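# Remove pillowcase from pillow, leave both apart on table

## Task

Get the pillowcase off the pillow so that both end up resting on the table with a visible gap separating them; slight overhang past the table edge is acceptable, and the emptied case may simply drop onto the table. Nothing may depend on the robot to stay in place at the end: release both items and move the grippers away.

## Robot and tools

Robot: two arms, left_arm and right_arm, each ending in a two-finger gripper. The fingers point along the gripper's +z axis and close along its y axis. The reported hand position is the spot between the finger pads, roughly 1 cm short of the fingertips. Reported positions can be slightly wrong, more so when the arm is stretched far.

Frame: one scene frame shared by both arms. Origin at table-top height, midway between the arms, some 5 to 10 cm in from the near table edge. +x runs out across the table, +z is up, and left_arm sits on the +y side. The names left and right are arm labels, not image directions.

Row layout (used by both movement tools): a single flat list of 16 numbers covering both arms, even if one arm is idle: left_arm x, y, z, qw, qx, qy, qz, opening, then right_arm x, y, z, qw, qx, qy, qz, opening. x, y, z are an absolute target position for the gripper in metres, scene frame. qw, qx, qy, qz are an absolute target orientation quaternion, w first, scene frame. Opening is an absolute gripper command from -1 (shut) to +1 (fully open, 0.094 m). So each row is a pair of absolute poses plus openings, not offsets.

execute_actions(actions): actions is a list of up to 15 actions; each action is a list of up to 15 rows, each row played for one control step of 1/30 s. If an action has fewer than 15 rows, its final row is repeated to fill 15 steps. An empty list just reports state and images. Any target lying more than 0.6 m from that gripper's current position, measured along any of the gripper's own axes, gets the action rejected for both arms; if the first action fails this against the latest reported state, or any action is malformed, nothing runs at all.

move(target, speed, blocking): target is one 16-number row as above (absolute poses). Each gripper follows a straight line toward its pose; both finish together, taking 0.5 to 10 s (cut off at 10 s if longer). Rotation takes the shorter direction. speed is the path's top speed in m/s, 0.002 to 0.5, default 0.25; turning is capped at twice that in rad/s. The opening is applied at the start. Paths ignore obstacles and the other arm; grippers lag, wander, and may overshoot speed near full extension. Faster contact and targets set deeper past a contact both push harder. blocking=false returns after 0.5 s while motion continues; until the move is reported ended, further moves and execute_actions are refused, so use wait or stop first. The extra move: line reports the ending (done, off_target, moving, held, fault) and limits; paced means the sent pose got clipped, held means a safety check blocked some steps (motion can then jump fast). If only one arm is named, the other finished near its pose. Distances to each pose are also given.

wait(seconds): 0 to 10 s; arms keep their last command; returns early if a running move finishes. stop(): brakes a running move; it needs stopping distance; fingers keep moving. zoom_image(camera, region): camera is cam_high, cam_low, cam_left_wrist or cam_right_wrist; region is [x0, y0, x1, y1] pixels of that camera's latest 504x504 image, origin top-left, at most 504 by 504. finished_scene(scene): ends the scene with its number; irreversible; only call once the result holds on its own.

Controller behaviour: each step, the commanded pose is limited to 70 mm and 16 degrees away from the measured pose, then solved by damped inverse kinematics favouring position over orientation. After an action, the arm travels at most to its last clipped pose, so far targets need repeated commands. Joint friction may leave the hand up to about 31 mm off, and tiny commands may do nothing. Elbows never fully straighten. Hand target lines show what the controller is currently driving to. A pose unreachable line means a clearance check altered or blocked that arm's command. To keep an orientation, resend the same quaternion each row rather than the drifted reported one; to park an arm, resend its whole last reported pose and desired opening each call.

Joint limits (rad): waist -2.618 to 3.054, shoulder 0 to 3.142, elbow 0 to 3.142, wrist pitch -1.571 to 1.571, wrist yaw -1.571 to 1.571, wrist roll -2.094 to 2.094.

Gripping: grip_measured is the measured finger gap on the command scale; each gripper has a fixed offset of up to about 1 mm. To hold something, command about 0.03 below grip_measured for a firm grip, less for lighter. Pad force tops out near 50 to 62 N, weaker on thin material under about 2 mm (cloth), with brief spikes on first contact.

Hazards: the bar beneath the bases and plate behind it rise up to about 3 cm over the table and give no warning on contact. Avoid arm-to-arm collisions or hard pressing, drops, slips, slams and strong pushes. Holding loads heats motors: MOTOR HOT from 75 °C, a 10 s stop of that arm at 90 °C, and at 100 °C the arm goes limp and falls until cooled; these show as OVER-TEMPERATURE FAULT lines. A FAULT line can cut short a wait, move or action. The robot keeps executing its last command while you compose replies, and quicker, smoother, lower-effort motion is preferred. Cameras in each result: cam_high, cam_low, cam_left_wrist, cam_right_wrist, each 504x504.

Each tool is called as a command line: name --argument value for each argument, lists and objects as JSON in quotes; but a table of rows of numbers goes row by row, as --pt "numbers of a row", without its own name.

## Session

execute_actions --actions '[]'

Scene clock: 0.00 s.
left_arm: end_effector_position=(+0.1201, -0.0707, +0.3386) grip_measured=+1.000 end_effector_quat_wxyz=(+0.338, +0.938, +0.051, -0.052) | right_arm: end_effector_position=(+0.4086, -0.2336, +0.1486) grip_measured=+1.000 end_effector_quat_wxyz=(+0.204, +0.585, +0.783, +0.052)
Joint positions: left_arm=[-1.153  1.743  2.091 -1.312  0.262  1.763  0.094] | right_arm=[ 0.105  1.732  1.466 -0.923  0.194  1.409  0.094]
Joint velocities: left_arm=[-0.002  0.002 -0.002  0.051 -0.022 -0.081  0.   ] | right_arm=[-0.017  0.002  0.007 -0.066 -0.037 -0.081  0.   ]
Motor temperatures (°C, as the motors report them): left_arm=[22 22 22 22 21 21] | right_arm=[21 22 22 22 23 24]
Hand target (left_arm): +0.120, -0.071, +0.339; +0.338, +0.938, +0.051, -0.052
Hand target (right_arm): +0.409, -0.234, +0.149; +0.204, +0.585, +0.783, +0.052

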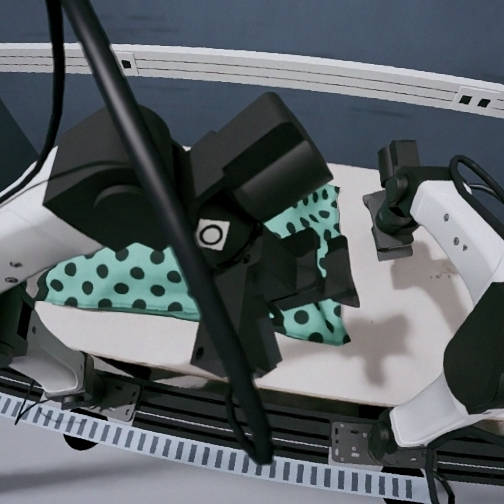

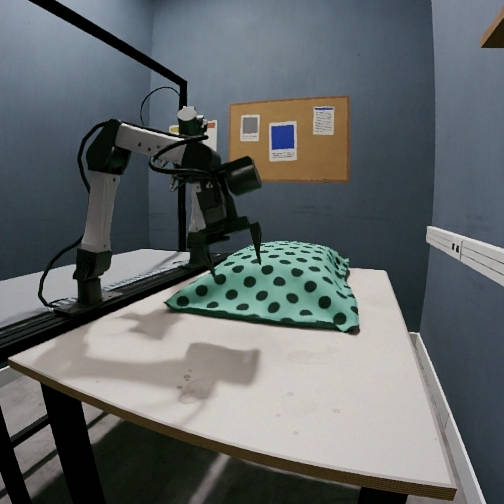

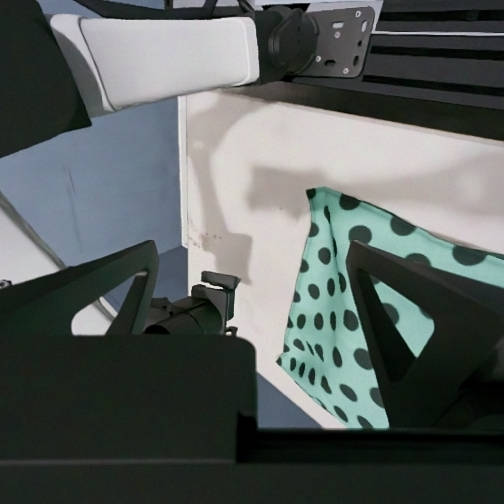

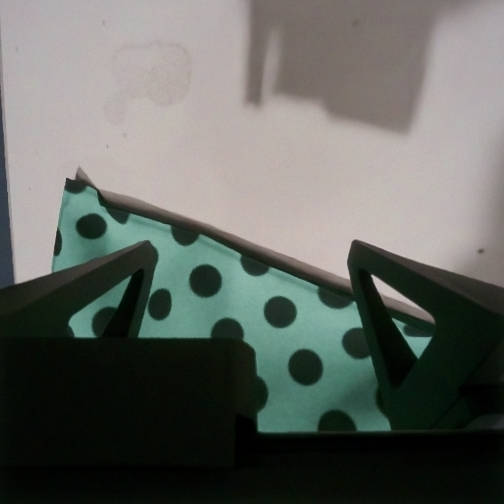

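move --target '[0.12,0.42,0.38,0,1,0,0,1, 0.2,-0.42,0.3,0,1,0,0,1]' --speed 0.3

Scene clock: 4.10 s.
left_arm: end_effector_position=(+0.1235, +0.4165, +0.3901) grip_measured=+1.000 end_effector_quat_wxyz=(+0.371, +0.742, +0.211, +0.517) | right_arm: end_effector_position=(+0.2025, -0.4202, +0.2955) grip_measured=+1.000 end_effector_quat_wxyz=(+0.098, +0.970, +0.147, +0.164)
Joint positions: left_arm=[-1.194  0.281  1.558 -1.557 -0.882  2.074  0.094] | right_arm=[-0.853  1.338  1.686 -1.571 -0.177  2.077  0.094]
Joint velocities: left_arm=[ 0.002 -0.012 -0.007  0.022 -0.081 -0.037  0.   ] | right_arm=[ 0.002  0.007  0.012 -0.022 -0.066 -0.095  0.   ]
Motor temperatures (°C, as the motors report them): left_arm=[22 22 22 23 21 21] | right_arm=[21 23 23 22 23 24]
Hand target (left_arm): +0.124, +0.416, +0.390; +0.359, +0.744, +0.212, +0.521
Hand target (right_arm): +0.199, -0.419, +0.298; +0.099, +0.971, +0.139, +0.171
Off the commanded pose (left_arm): 0.011 m, 84 deg; orientation clipped at the last step of the last action.
Off the commanded pose (right_arm): 0.005 m, 28 deg; orientation clipped at the last step of the last action.
joint sent to its limit (left arm) — the command would take joint 4 (wrist pitch) past its lower limit and joint 6 (wrist roll) past its upper limit, so those joints were sent only as far as their limits.
joint sent to its limit (right arm) — the command would take joint 4 (wrist pitch) past its lower limit and joint 6 (wrist roll) past its upper limit, so those joints were sent only as far as their limits.
move: off_target (left_arm, right_arm); limits=paced

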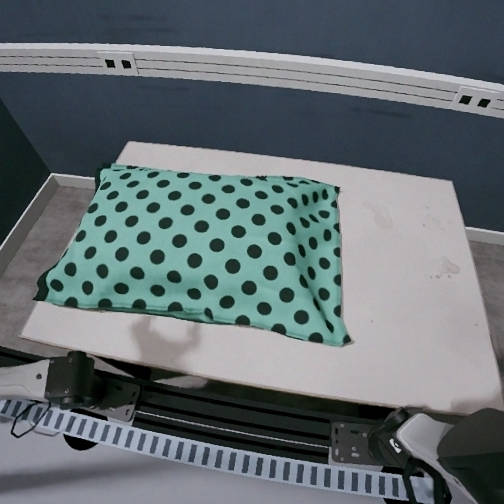

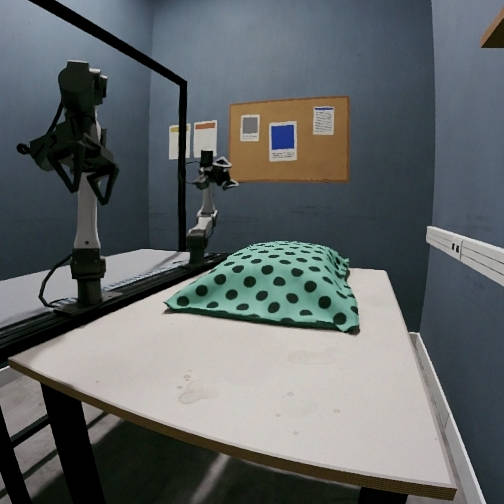

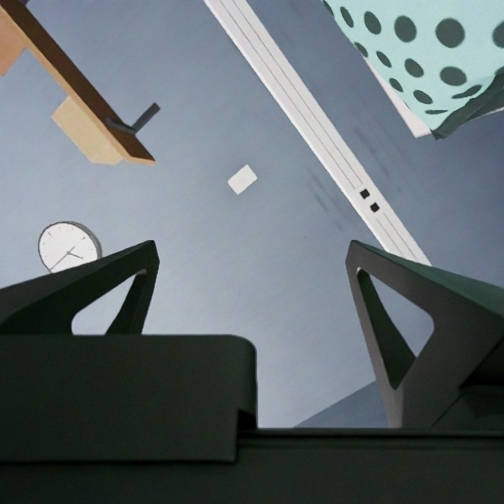

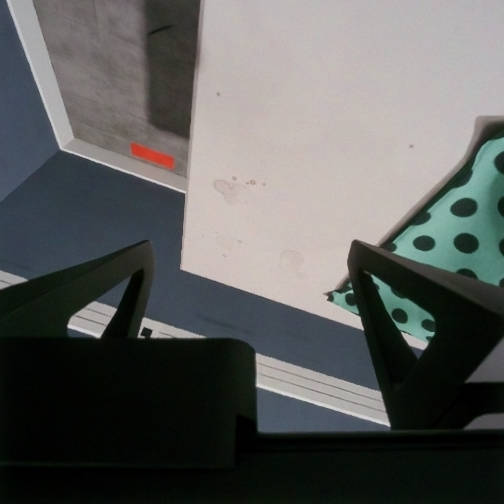

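zoom_image --camera "cam_high" --region '[10,140,190,340]'

zoom_image --camera "cam_high" --region '[240,160,420,360]'

zoom_image --camera "cam_low" --region '[150,220,390,350]'

Region (10, 140, 190, 340) of cam_high's 504x504 image, scaled by 2.520, with more detail than that image has; it fills the left 454 columns of this view, and the rest is white.

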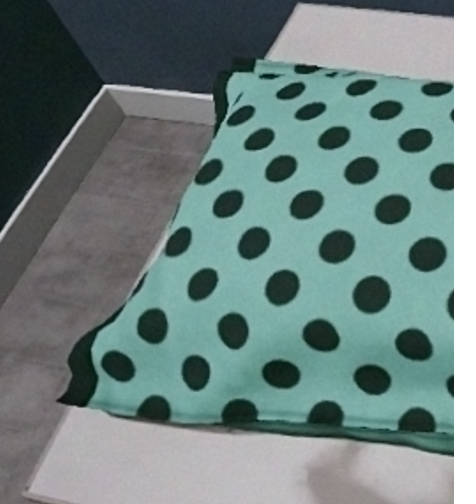

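Region (240, 160, 420, 360) of cam_high's 504x504 image, scaled by 2.520, with more detail than that image has; it fills the left 454 columns of this view, and the rest is white.

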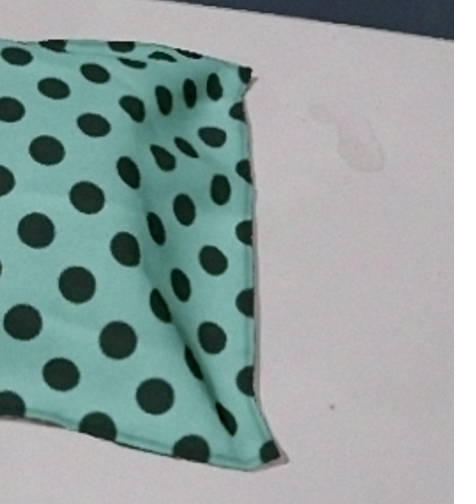

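Region (150, 220, 390, 350) of cam_low's 504x504 image, scaled by 2.100, with more detail than that image has; it fills the top 273 rows of this view, and the rest is white.

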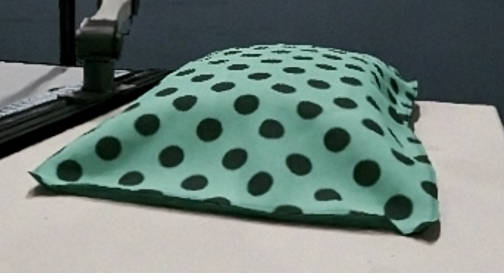

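move --target '[0.22,0.52,0.25,0,-0.3827,0.9239,0,1, 0.2,-0.42,0.3,0,0.3827,0.9239,0,1]' --speed 0.3

Scene clock: 10.70 s.
left_arm: end_effector_position=(+0.1758, +0.4702, +0.3382) grip_measured=+1.000 end_effector_quat_wxyz=(+0.253, +0.674, +0.265, +0.641) | right_arm: end_effector_position=(+0.2004, -0.4214, +0.2932) grip_measured=+1.000 end_effector_quat_wxyz=(+0.172, +0.389, +0.904, -0.043)
Joint positions: left_arm=[-1.478  0.023  1.219 -1.557 -1.517  2.074  0.094] | right_arm=[-0.778  1.338  1.686 -1.571 -0.053  0.103  0.094]
Joint velocities: left_arm=[-0.002  0.002  0.012  0.051 -0.007  0.051  0.   ] | right_arm=[ 0.012 -0.017 -0.002  0.007 -0.081 -0.081  0.   ]
Motor temperatures (°C, as the motors report them): left_arm=[22 24 22 24 21 21] | right_arm=[21 23 24 23 23 24]
Hand target (left_arm): +0.177, +0.472, +0.338; +0.253, +0.674, +0.264, +0.642
Hand target (right_arm): +0.200, -0.420, +0.299; +0.178, +0.380, +0.906, -0.051
Off the commanded pose (left_arm): 0.111 m, 178 deg; position and orientation clipped at the last step of the last action.
Off the commanded pose (right_arm): 0.007 m, 20 deg; orientation clipped at the last step of the last action.
joint sent to its limit (left arm) — the command would take joint 2 (shoulder) past its lower limit, joint 4 (wrist pitch) past its lower limit and joint 6 (wrist roll) past its upper limit, so those joints were sent only as far as their limits.
joint sent to its limit (right arm) — the command would take joint 4 (wrist pitch) past its lower limit, so that joint was sent only as far as its limit.
move: off_target (left_arm, right_arm); limits=paced

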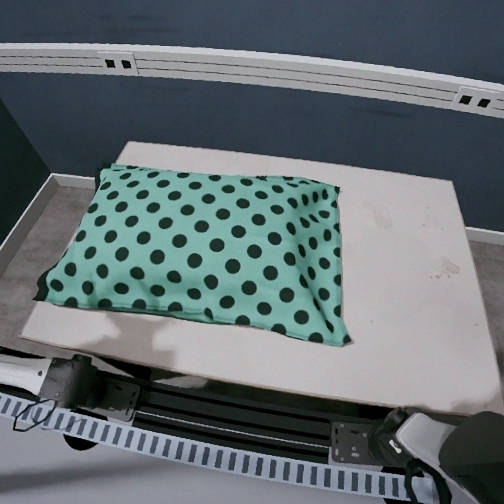

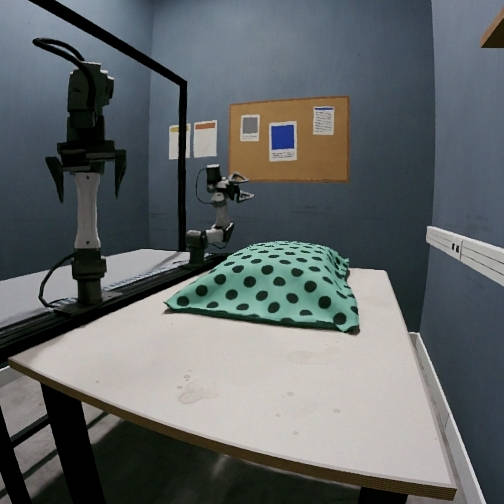

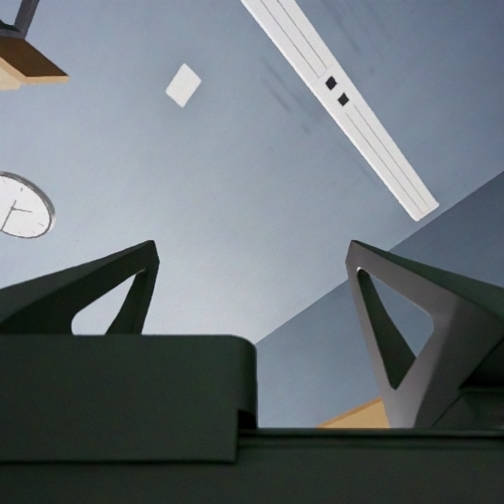

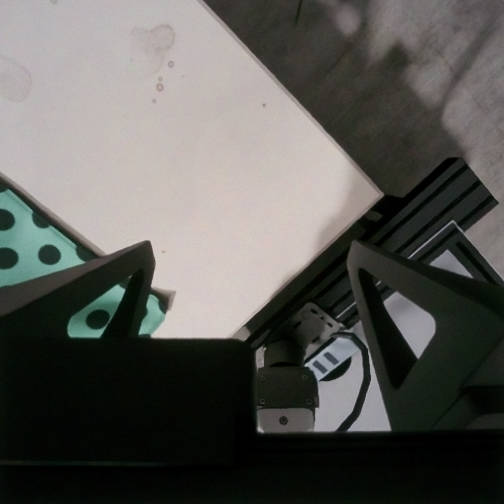

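move --target '[0.28,0.12,0.36,0.3,0.3,0.905,0,1, 0.2,-0.42,0.3,0.172,0.389,0.904,-0.043,1]' --speed 0.3

Scene clock: 15.77 s.
left_arm: end_effector_position=(+0.2245, +0.2486, +0.3550) grip_measured=+1.000 end_effector_quat_wxyz=(+0.646, +0.423, +0.557, -0.305) | right_arm: end_effector_position=(+0.2002, -0.4217, +0.2932) grip_measured=+1.000 end_effector_quat_wxyz=(+0.171, +0.388, +0.904, -0.044)
Joint positions: left_arm=[-2.609  0.027  1.271 -1.551 -1.561 -0.052  0.094] | right_arm=[-0.778  1.338  1.686 -1.571 -0.051  0.1    0.094]
Joint velocities: left_arm=[ 0.002  0.017  0.002  0.037 -0.022 -0.051  0.   ] | right_arm=[-0.012 -0.017  0.012  0.037 -0.007 -0.081  0.   ]
Motor temperatures (°C, as the motors report them): left_arm=[22 24 22 24 21 21] | right_arm=[21 23 25 23 23 24]
Hand target (left_arm): +0.224, +0.249, +0.355; +0.646, +0.424, +0.557, -0.304
Hand target (right_arm): +0.200, -0.420, +0.299; +0.180, +0.389, +0.902, -0.046
Off the commanded pose (left_arm): 0.140 m, 69 deg; position and orientation clipped at the last step of the last action.
Off the commanded pose (right_arm): 0.007 m, 0 deg.
joint sent to its limit (right arm) — the command would take joint 4 (wrist pitch) past its lower limit, so that joint was sent only as far as its limit.
move: held (left_arm); limits=paced,held; held on 6 of 139 steps (left_arm), including the last (left_arm)
pose unreachable (left arm): on one or more control steps of this call, first in action 0 (counted from 0), this arm could not follow its commanded pose, so it was not sent that pose on those steps. On the call's last step it was still not sent that pose. It may still have moved: this result reports where it is.
cause: the commanded pose would bring two parts of the arm too close to each other (its wrist (the part past joint 4) and its wrist camera, with joints 5 (wrist yaw) and 6 (wrist roll) between them).

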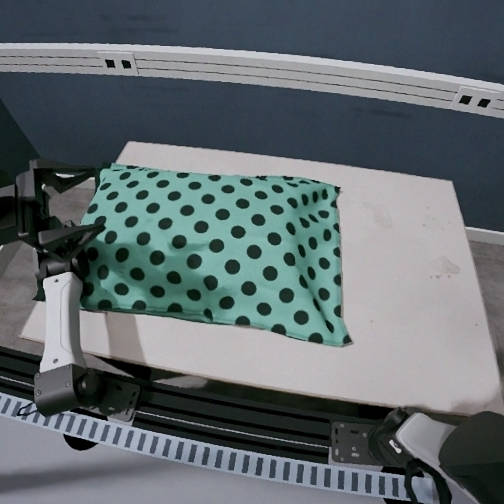

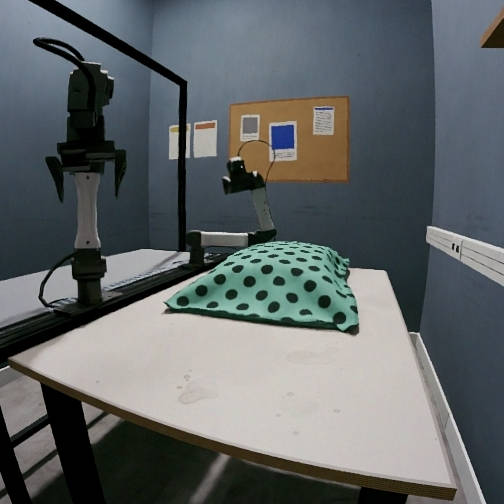

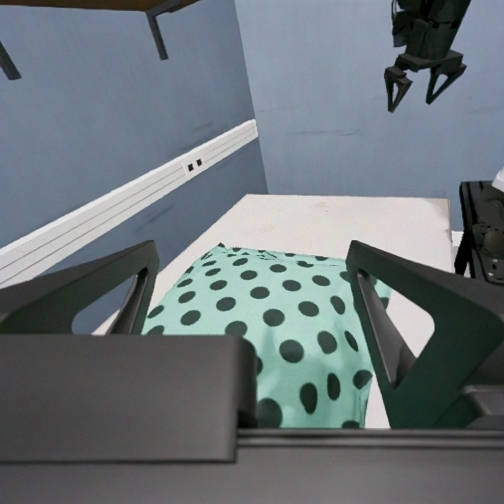

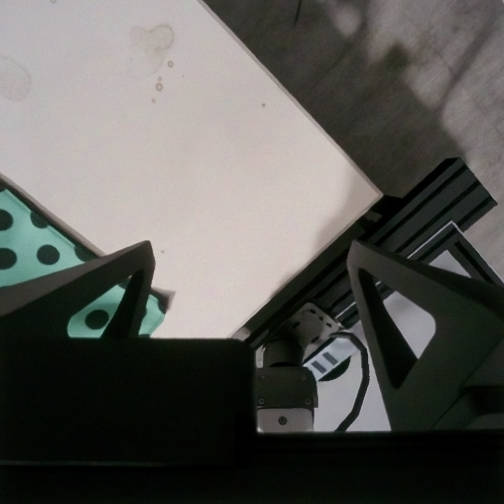

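move --target '[0.08,0.11,0.45,0.612,0.354,0.612,-0.354,1, 0.2,-0.42,0.3,0.172,0.389,0.904,-0.043,1]' --speed 0.2

Scene clock: 18.60 s.
left_arm: end_effector_position=(+0.2233, +0.2480, +0.3567) grip_measured=+1.000 end_effector_quat_wxyz=(+0.643, +0.417, +0.562, -0.311) | right_arm: end_effector_position=(+0.2002, -0.4217, +0.2932) grip_measured=+1.000 end_effector_quat_wxyz=(+0.171, +0.388, +0.904, -0.044)
Joint positions: left_arm=[-2.609  0.033  1.271 -1.541 -1.562 -0.069  0.094] | right_arm=[-0.778  1.338  1.686 -1.571 -0.051  0.1    0.094]
Joint velocities: left_arm=[-0.022  0.002 -0.012 -0.007 -0.066  0.007  0.   ] | right_arm=[ 0.002  0.007 -0.007 -0.081  0.007 -0.022  0.   ]
Motor temperatures (°C, as the motors report them): left_arm=[22 25 22 25 21 21] | right_arm=[21 23 25 23 23 24]
Hand target (left_arm): +0.224, +0.248, +0.356; +0.643, +0.418, +0.561, -0.311
Hand target (right_arm): +0.200, -0.420, +0.299; +0.181, +0.388, +0.903, -0.046
Off the commanded pose (left_arm): 0.220 m, 11 deg; position clipped at the last step of the last action.
Off the commanded pose (right_arm): 0.007 m, 0 deg.
joint sent to its limit (right arm) — the command would take joint 4 (wrist pitch) past its lower limit, so that joint was sent only as far as its limit.
move: held (left_arm); limits=paced,held; held on 37 of 42 steps (left_arm), including the last (left_arm)
pose unreachable (left arm): on one or more control steps of this call, first in action 0 (counted from 0), this arm could not follow its commanded pose, so it was not sent that pose on those steps. On the call's last step it was still not sent that pose. It may still have moved: this result reports where it is.
cause: the commanded pose would bring two parts of the arm too close to each other (its wrist (the part past joint 4) and its wrist camera, with joints 5 (wrist yaw) and 6 (wrist roll) between them).

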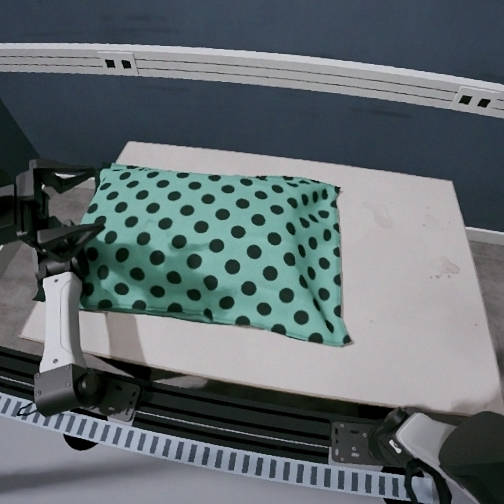

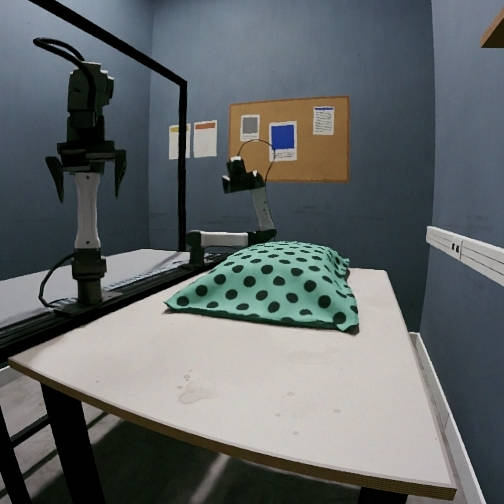

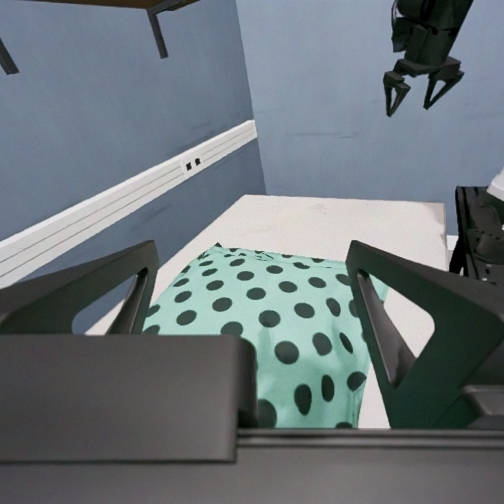

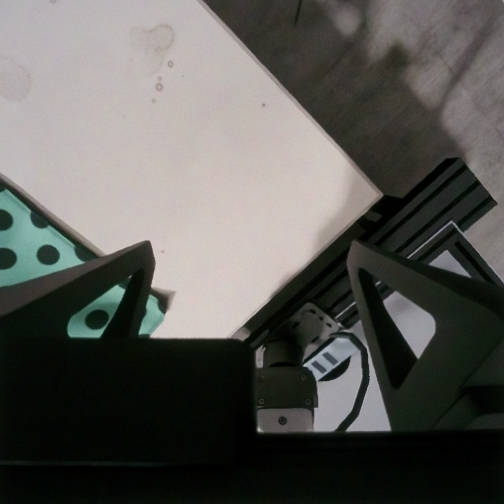

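move --target '[0.04,0.26,0.40,0.406,0.579,0.406,-0.579,1, 0.2,-0.42,0.3,0.172,0.389,0.904,-0.043,1]' --speed 0.2

Scene clock: 21.70 s.
left_arm: end_effector_position=(+0.0455, +0.2617, +0.3912) grip_measured=+1.000 end_effector_quat_wxyz=(+0.404, +0.581, +0.410, -0.575) | right_arm: end_effector_position=(+0.2002, -0.4217, +0.2932) grip_measured=+1.000 end_effector_quat_wxyz=(+0.171, +0.388, +0.904, -0.044)
Joint positions: left_arm=[-2.307  0.126  1.302 -1.244 -0.435 -0.015  0.094] | right_arm=[-0.778  1.338  1.686 -1.571 -0.051  0.1    0.094]
Joint velocities: left_arm=[-0.002 -0.002 -0.002  0.037 -0.022  0.022  0.   ] | right_arm=[ 0.002 -0.022 -0.007 -0.037 -0.007 -0.081  0.   ]
Motor temperatures (°C, as the motors report them): left_arm=[22 26 22 25 21 21] | right_arm=[21 24 26 24 23 24]
Hand target (left_arm): +0.041, +0.259, +0.396; +0.401, +0.581, +0.411, -0.577
Hand target (right_arm): +0.200, -0.420, +0.299; +0.181, +0.388, +0.903, -0.046
Off the commanded pose (left_arm): 0.010 m, 1 deg.
Off the commanded pose (right_arm): 0.007 m, 0 deg.
joint sent to its limit (right arm) — the command would take joint 4 (wrist pitch) past its lower limit, so that joint was sent only as far as its limit.
move: done

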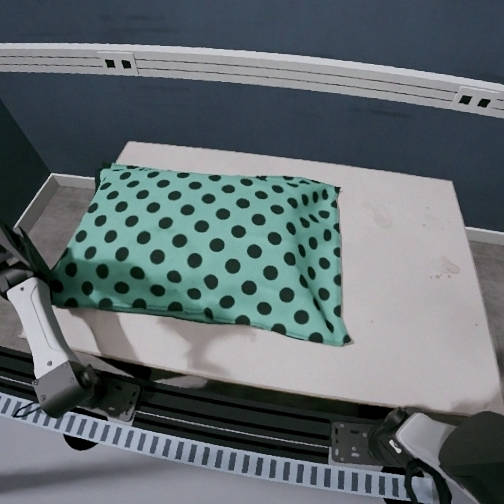

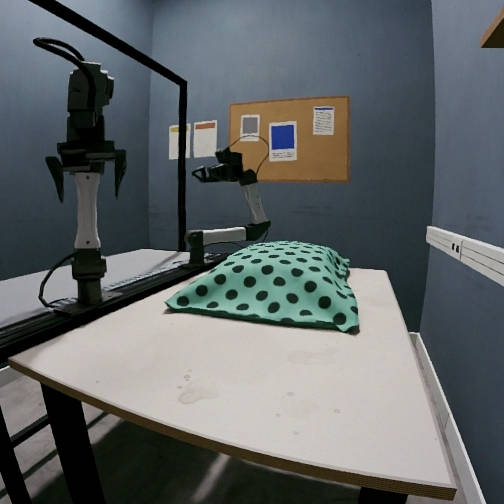

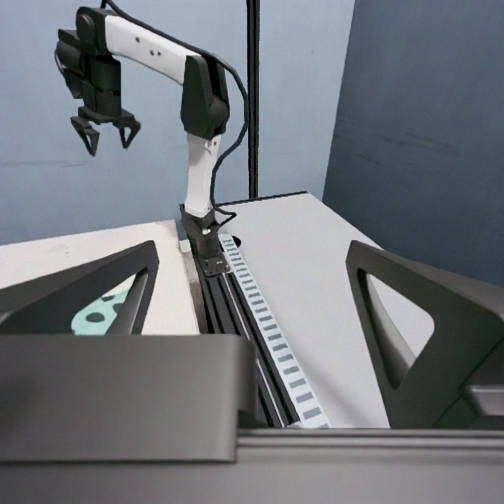

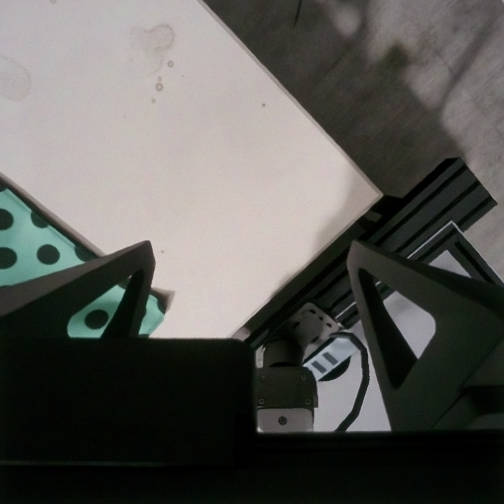

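move --target '[-0.02,0.10,0.47,0.455,0.542,0.455,-0.542,1, 0.2,-0.42,0.3,0.172,0.389,0.904,-0.043,1]' --speed 0.2

move --target '[0.15,0.12,0.45,0.653,0.271,0.653,-0.271,1, 0.2,-0.42,0.3,0.172,0.389,0.904,-0.043,1]' --speed 0.2

Scene clock: 24.27 s.
left_arm: end_effector_position=(-0.0155, +0.0986, +0.4631) grip_measured=+1.000 end_effector_quat_wxyz=(+0.447, +0.538, +0.464, -0.543) | right_arm: end_effector_position=(+0.2002, -0.4217, +0.2932) grip_measured=+1.000 end_effector_quat_wxyz=(+0.171, +0.388, +0.904, -0.044)
Joint positions: left_arm=[-1.542  0.677  1.223 -0.603  0.155  0.009  0.094] | right_arm=[-0.778  1.338  1.686 -1.571 -0.051  0.1    0.094]
Joint velocities: left_arm=[ 0.012  0.007  0.002  0.11  -0.007  0.066  0.   ] | right_arm=[-0.007 -0.017  0.007  0.022  0.007 -0.081  0.   ]
Motor temperatures (°C, as the motors report them): left_arm=[22 26 23 26 21 21] | right_arm=[21 24 26 24 23 24]
Hand target (left_arm): -0.016, +0.098, +0.465; +0.450, +0.538, +0.459, -0.545
Hand target (right_arm): +0.200, -0.420, +0.299; +0.181, +0.388, +0.903, -0.046
Off the commanded pose (left_arm): 0.008 m, 1 deg.
Off the commanded pose (right_arm): 0.007 m, 0 deg.
joint sent to its limit (right arm) — the command would take joint 4 (wrist pitch) past its lower limit, so that joint was sent only as far as its limit.
move: done; limits=paced

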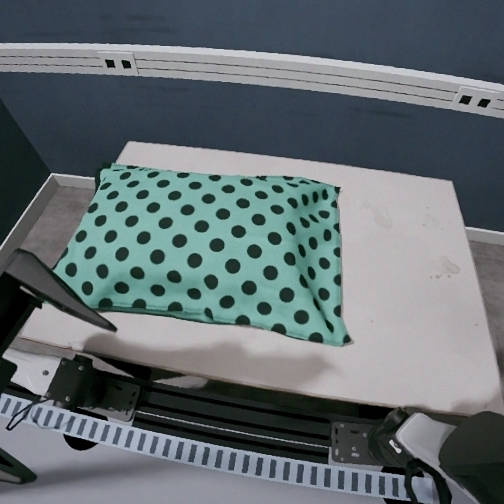

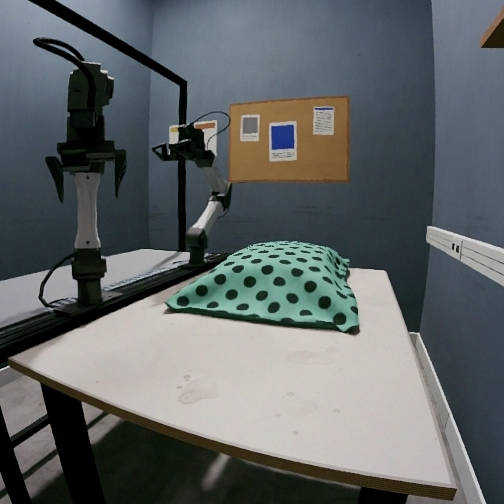

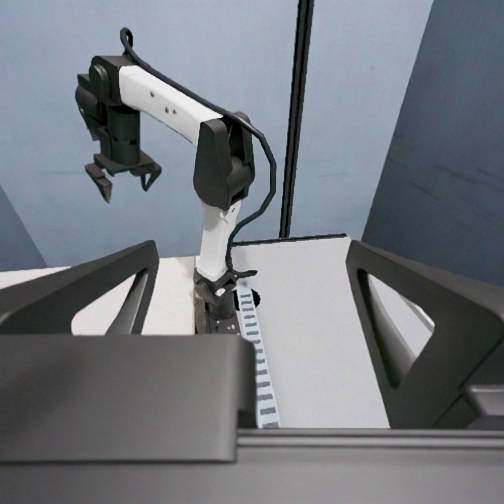

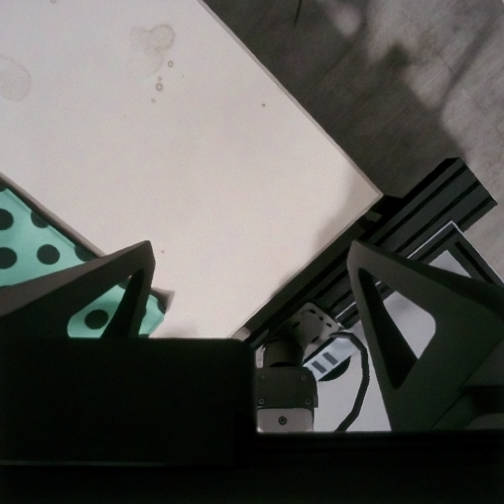

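Scene clock: 27.20 s.
left_arm: end_effector_position=(+0.1479, +0.1263, +0.4573) grip_measured=+1.000 end_effector_quat_wxyz=(+0.656, +0.262, +0.646, -0.289) | right_arm: end_effector_position=(+0.2002, -0.4217, +0.2932) grip_measured=+1.000 end_effector_quat_wxyz=(+0.171, +0.388, +0.904, -0.044)
Joint positions: left_arm=[-1.364  0.684  1.124 -0.417 -0.605  0.035  0.094] | right_arm=[-0.778  1.338  1.686 -1.571 -0.051  0.1    0.094]
Joint velocities: left_arm=[-0.012  0.002  0.002 -0.022 -0.037  0.022  0.   ] | right_arm=[ 0.002 -0.007 -0.012  0.022  0.007 -0.037  0.   ]
Motor temperatures (°C, as the motors report them): left_arm=[22 25 23 27 21 21] | right_arm=[21 24 26 24 23 24]
Hand target (left_arm): +0.152, +0.119, +0.450; +0.655, +0.267, +0.651, -0.275
Hand target (right_arm): +0.200, -0.420, +0.299; +0.181, +0.388, +0.903, -0.046
Off the commanded pose (left_arm): 0.010 m, 2 deg.
Off the commanded pose (right_arm): 0.007 m, 0 deg.
joint sent to its limit (right arm) — the command would take joint 4 (wrist pitch) past its lower limit, so that joint was sent only as far as its limit.
move: done

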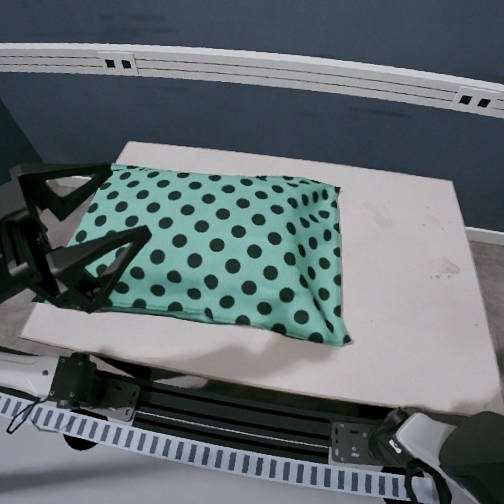

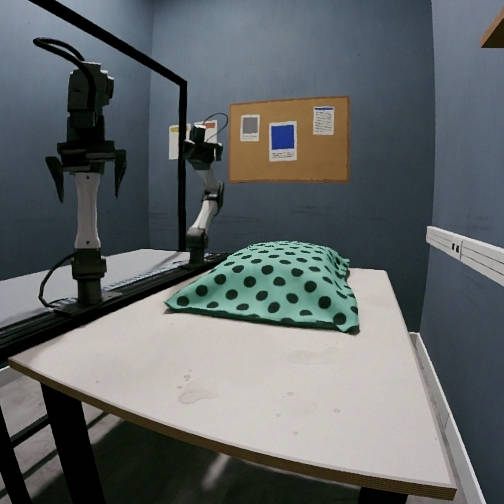

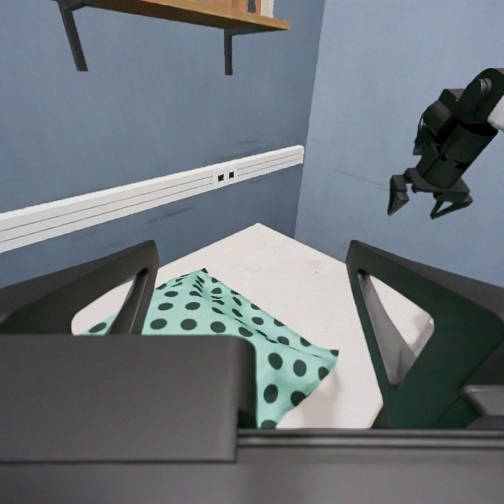

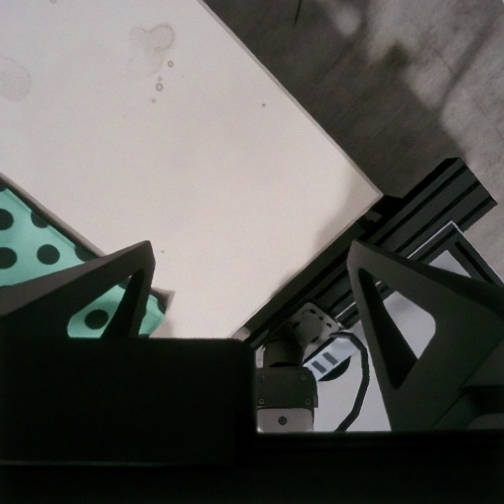

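move --target '[0.36,0.22,0.33,0.37,0.12,0.915,-0.05,1, 0.2,-0.42,0.3,0.172,0.389,0.904,-0.043,1]' --speed 0.3

move --target '[0.3,0.52,0.22,0.15,-0.26,0.953,0.04,1, 0.2,-0.42,0.3,0.172,0.389,0.904,-0.043,1]' --speed 0.3

Scene clock: 29.60 s.
left_arm: end_effector_position=(+0.3628, +0.2223, +0.3189) grip_measured=+1.000 end_effector_quat_wxyz=(+0.360, +0.111, +0.924, -0.059) | right_arm: end_effector_position=(+0.2002, -0.4217, +0.2932) grip_measured=+1.000 end_effector_quat_wxyz=(+0.171, +0.388, +0.904, -0.044)
Joint positions: left_arm=[-0.279  1.403  1.657 -1.06  -0.063 -0.039  0.094] | right_arm=[-0.778  1.338  1.686 -1.571 -0.051  0.1    0.094]
Joint velocities: left_arm=[-0.012 -0.002 -0.012 -0.066 -0.066 -0.037  0.   ] | right_arm=[ 0.002  0.002  0.002 -0.081  0.066 -0.066  0.   ]
Motor temperatures (°C, as the motors report them): left_arm=[22 25 23 27 21 21] | right_arm=[21 24 27 24 23 24]
Hand target (left_arm): +0.364, +0.225, +0.327; +0.369, +0.111, +0.921, -0.056
Hand target (right_arm): +0.200, -0.420, +0.299; +0.181, +0.388, +0.903, -0.046
Off the commanded pose (left_arm): 0.012 m, 2 deg.
Off the commanded pose (right_arm): 0.007 m, 0 deg.
joint sent to its limit (right arm) — the command would take joint 4 (wrist pitch) past its lower limit, so that joint was sent only as far as its limit.
move: off_target (left_arm)

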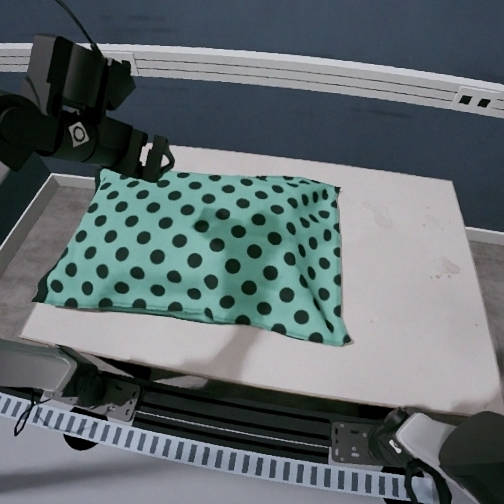

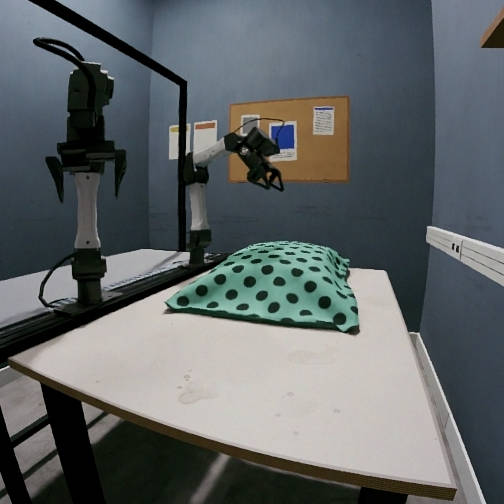

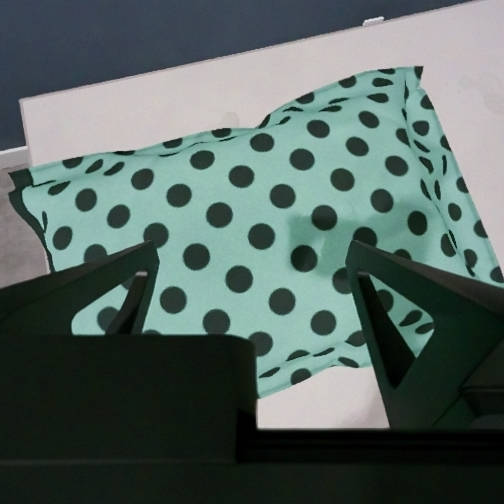

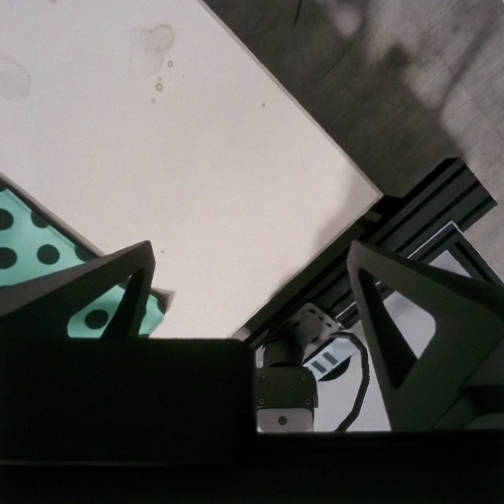

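Scene clock: 31.47 s.
left_arm: end_effector_position=(+0.3000, +0.5215, +0.2131) grip_measured=+1.000 end_effector_quat_wxyz=(+0.150, -0.268, +0.951, +0.028) | right_arm: end_effector_position=(+0.2002, -0.4217, +0.2932) grip_measured=+1.000 end_effector_quat_wxyz=(+0.171, +0.388, +0.904, -0.044)
Joint positions: left_arm=[ 0.65   1.598  1.658 -1.278  0.028  0.056  0.094] | right_arm=[-0.778  1.338  1.686 -1.571 -0.051  0.1    0.094]
Joint velocities: left_arm=[-0.002  0.012  0.022 -0.081  0.022 -0.037  0.   ] | right_arm=[ 0.002 -0.012  0.007 -0.022  0.007  0.081  0.   ]
Motor temperatures (°C, as the motors report them): left_arm=[22 25 24 27 21 21] | right_arm=[21 24 27 24 23 24]
Hand target (left_arm): +0.300, +0.523, +0.220; +0.154, -0.264, +0.951, +0.033
Hand target (right_arm): +0.200, -0.420, +0.299; +0.181, +0.388, +0.903, -0.046
Off the commanded pose (left_arm): 0.007 m, 2 deg.
Off the commanded pose (right_arm): 0.007 m, 0 deg.
joint sent to its limit (right arm) — the command would take joint 4 (wrist pitch) past its lower limit, so that joint was sent only as far as its limit.
move: done

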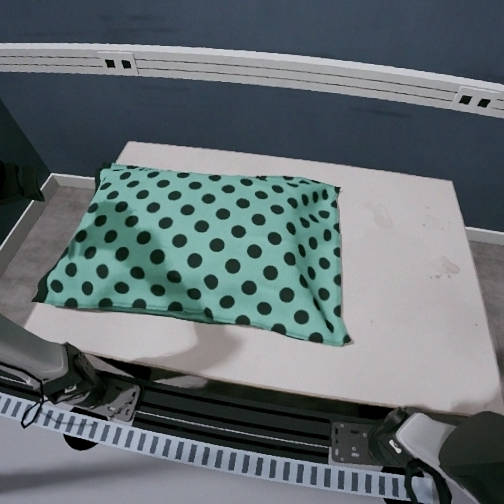

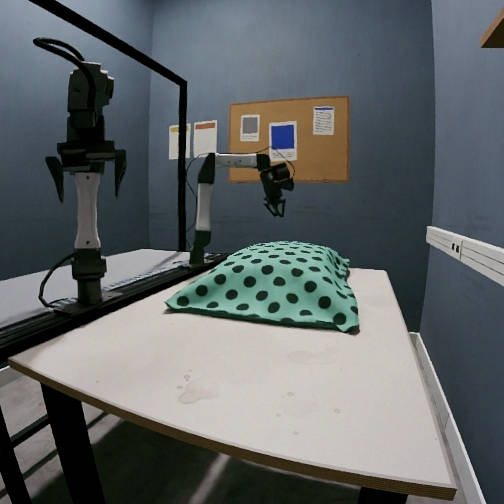

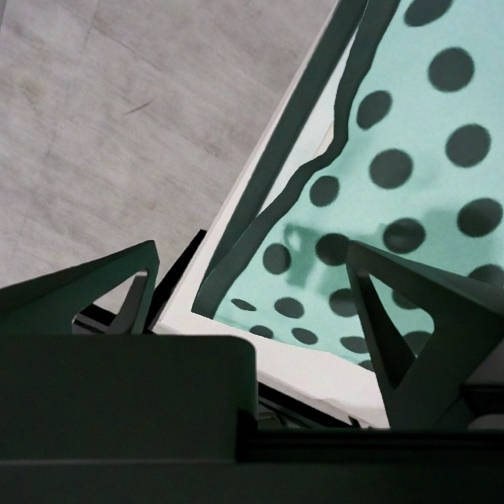

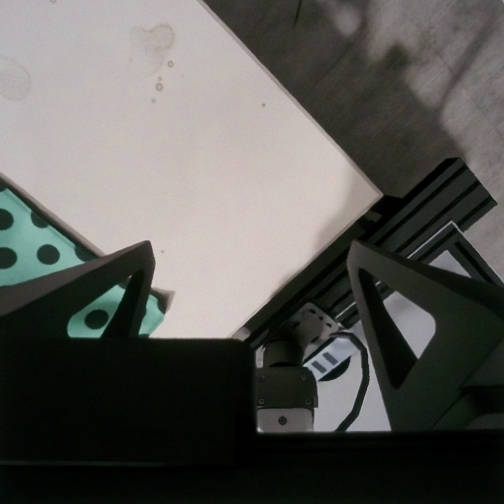

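zoom_image --camera "cam_left_wrist" --region '[180,0,460,340]'

Region (180, 0, 460, 340) of cam_left_wrist's 504x504 image, scaled by 1.482, with more detail than that image has; it fills the left 415 columns of this view, and the rest is white.

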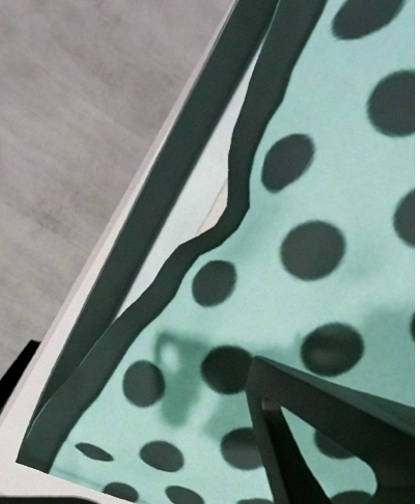

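move --target '[0.40,0.48,0.17,0,0,1,0,1, 0.2,-0.42,0.3,0.172,0.389,0.904,-0.043,1]' --speed 0.2

Scene clock: 35.00 s.
left_arm: end_effector_position=(+0.3970, +0.4805, +0.1640) grip_measured=+1.000 end_effector_quat_wxyz=(+0.027, -0.010, +1.000, +0.012) | right_arm: end_effector_position=(+0.2002, -0.4217, +0.2932) grip_measured=+1.000 end_effector_quat_wxyz=(+0.171, +0.388, +0.904, -0.044)
Joint positions: left_arm=[ 0.415  2.118  2.197 -1.547 -0.031  0.353  0.094] | right_arm=[-0.778  1.338  1.686 -1.571 -0.051  0.1    0.094]
Joint velocities: left_arm=[ 0.017 -0.007 -0.017 -0.022 -0.066  0.066  0.   ] | right_arm=[-0.012 -0.002  0.002 -0.051  0.022 -0.037  0.   ]
Motor temperatures (°C, as the motors report them): left_arm=[22 26 24 26 21 21] | right_arm=[21 24 27 24 23 24]
Hand target (left_arm): +0.399, +0.479, +0.169; +0.029, -0.001, +0.999, +0.016
Hand target (right_arm): +0.200, -0.420, +0.299; +0.181, +0.388, +0.903, -0.046
Off the commanded pose (left_arm): 0.007 m, 4 deg.
Off the commanded pose (right_arm): 0.007 m, 0 deg.
joint sent to its limit (left arm) — the command would take joint 4 (wrist pitch) past its lower limit, so that joint was sent only as far as its limit.
joint sent to its limit (right arm) — the command would take joint 4 (wrist pitch) past its lower limit, so that joint was sent only as far as its limit.
move: off_target (left_arm)

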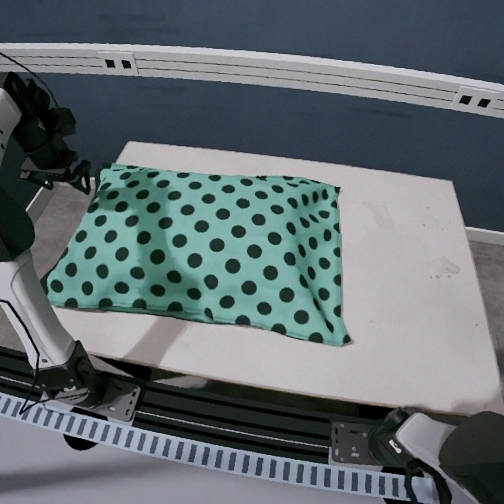

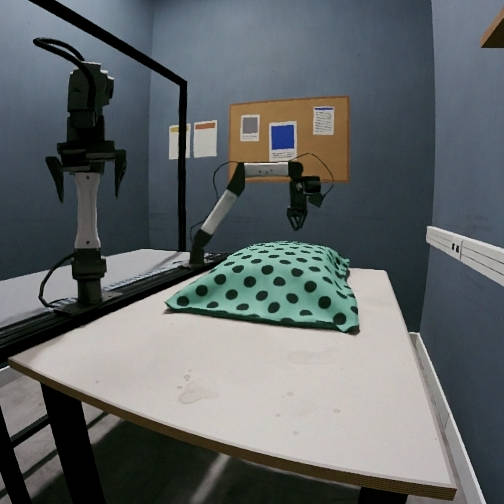

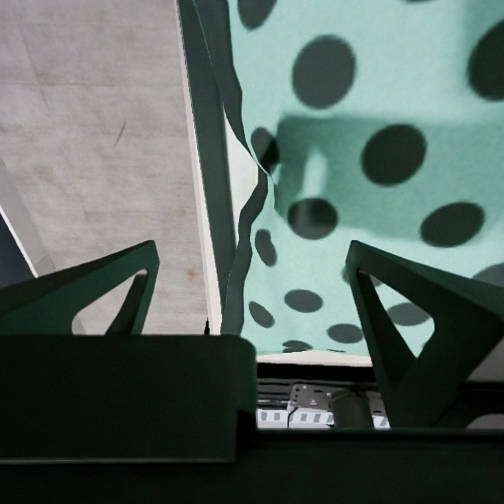

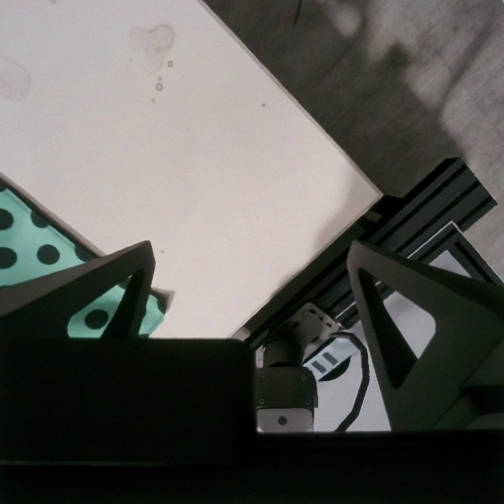

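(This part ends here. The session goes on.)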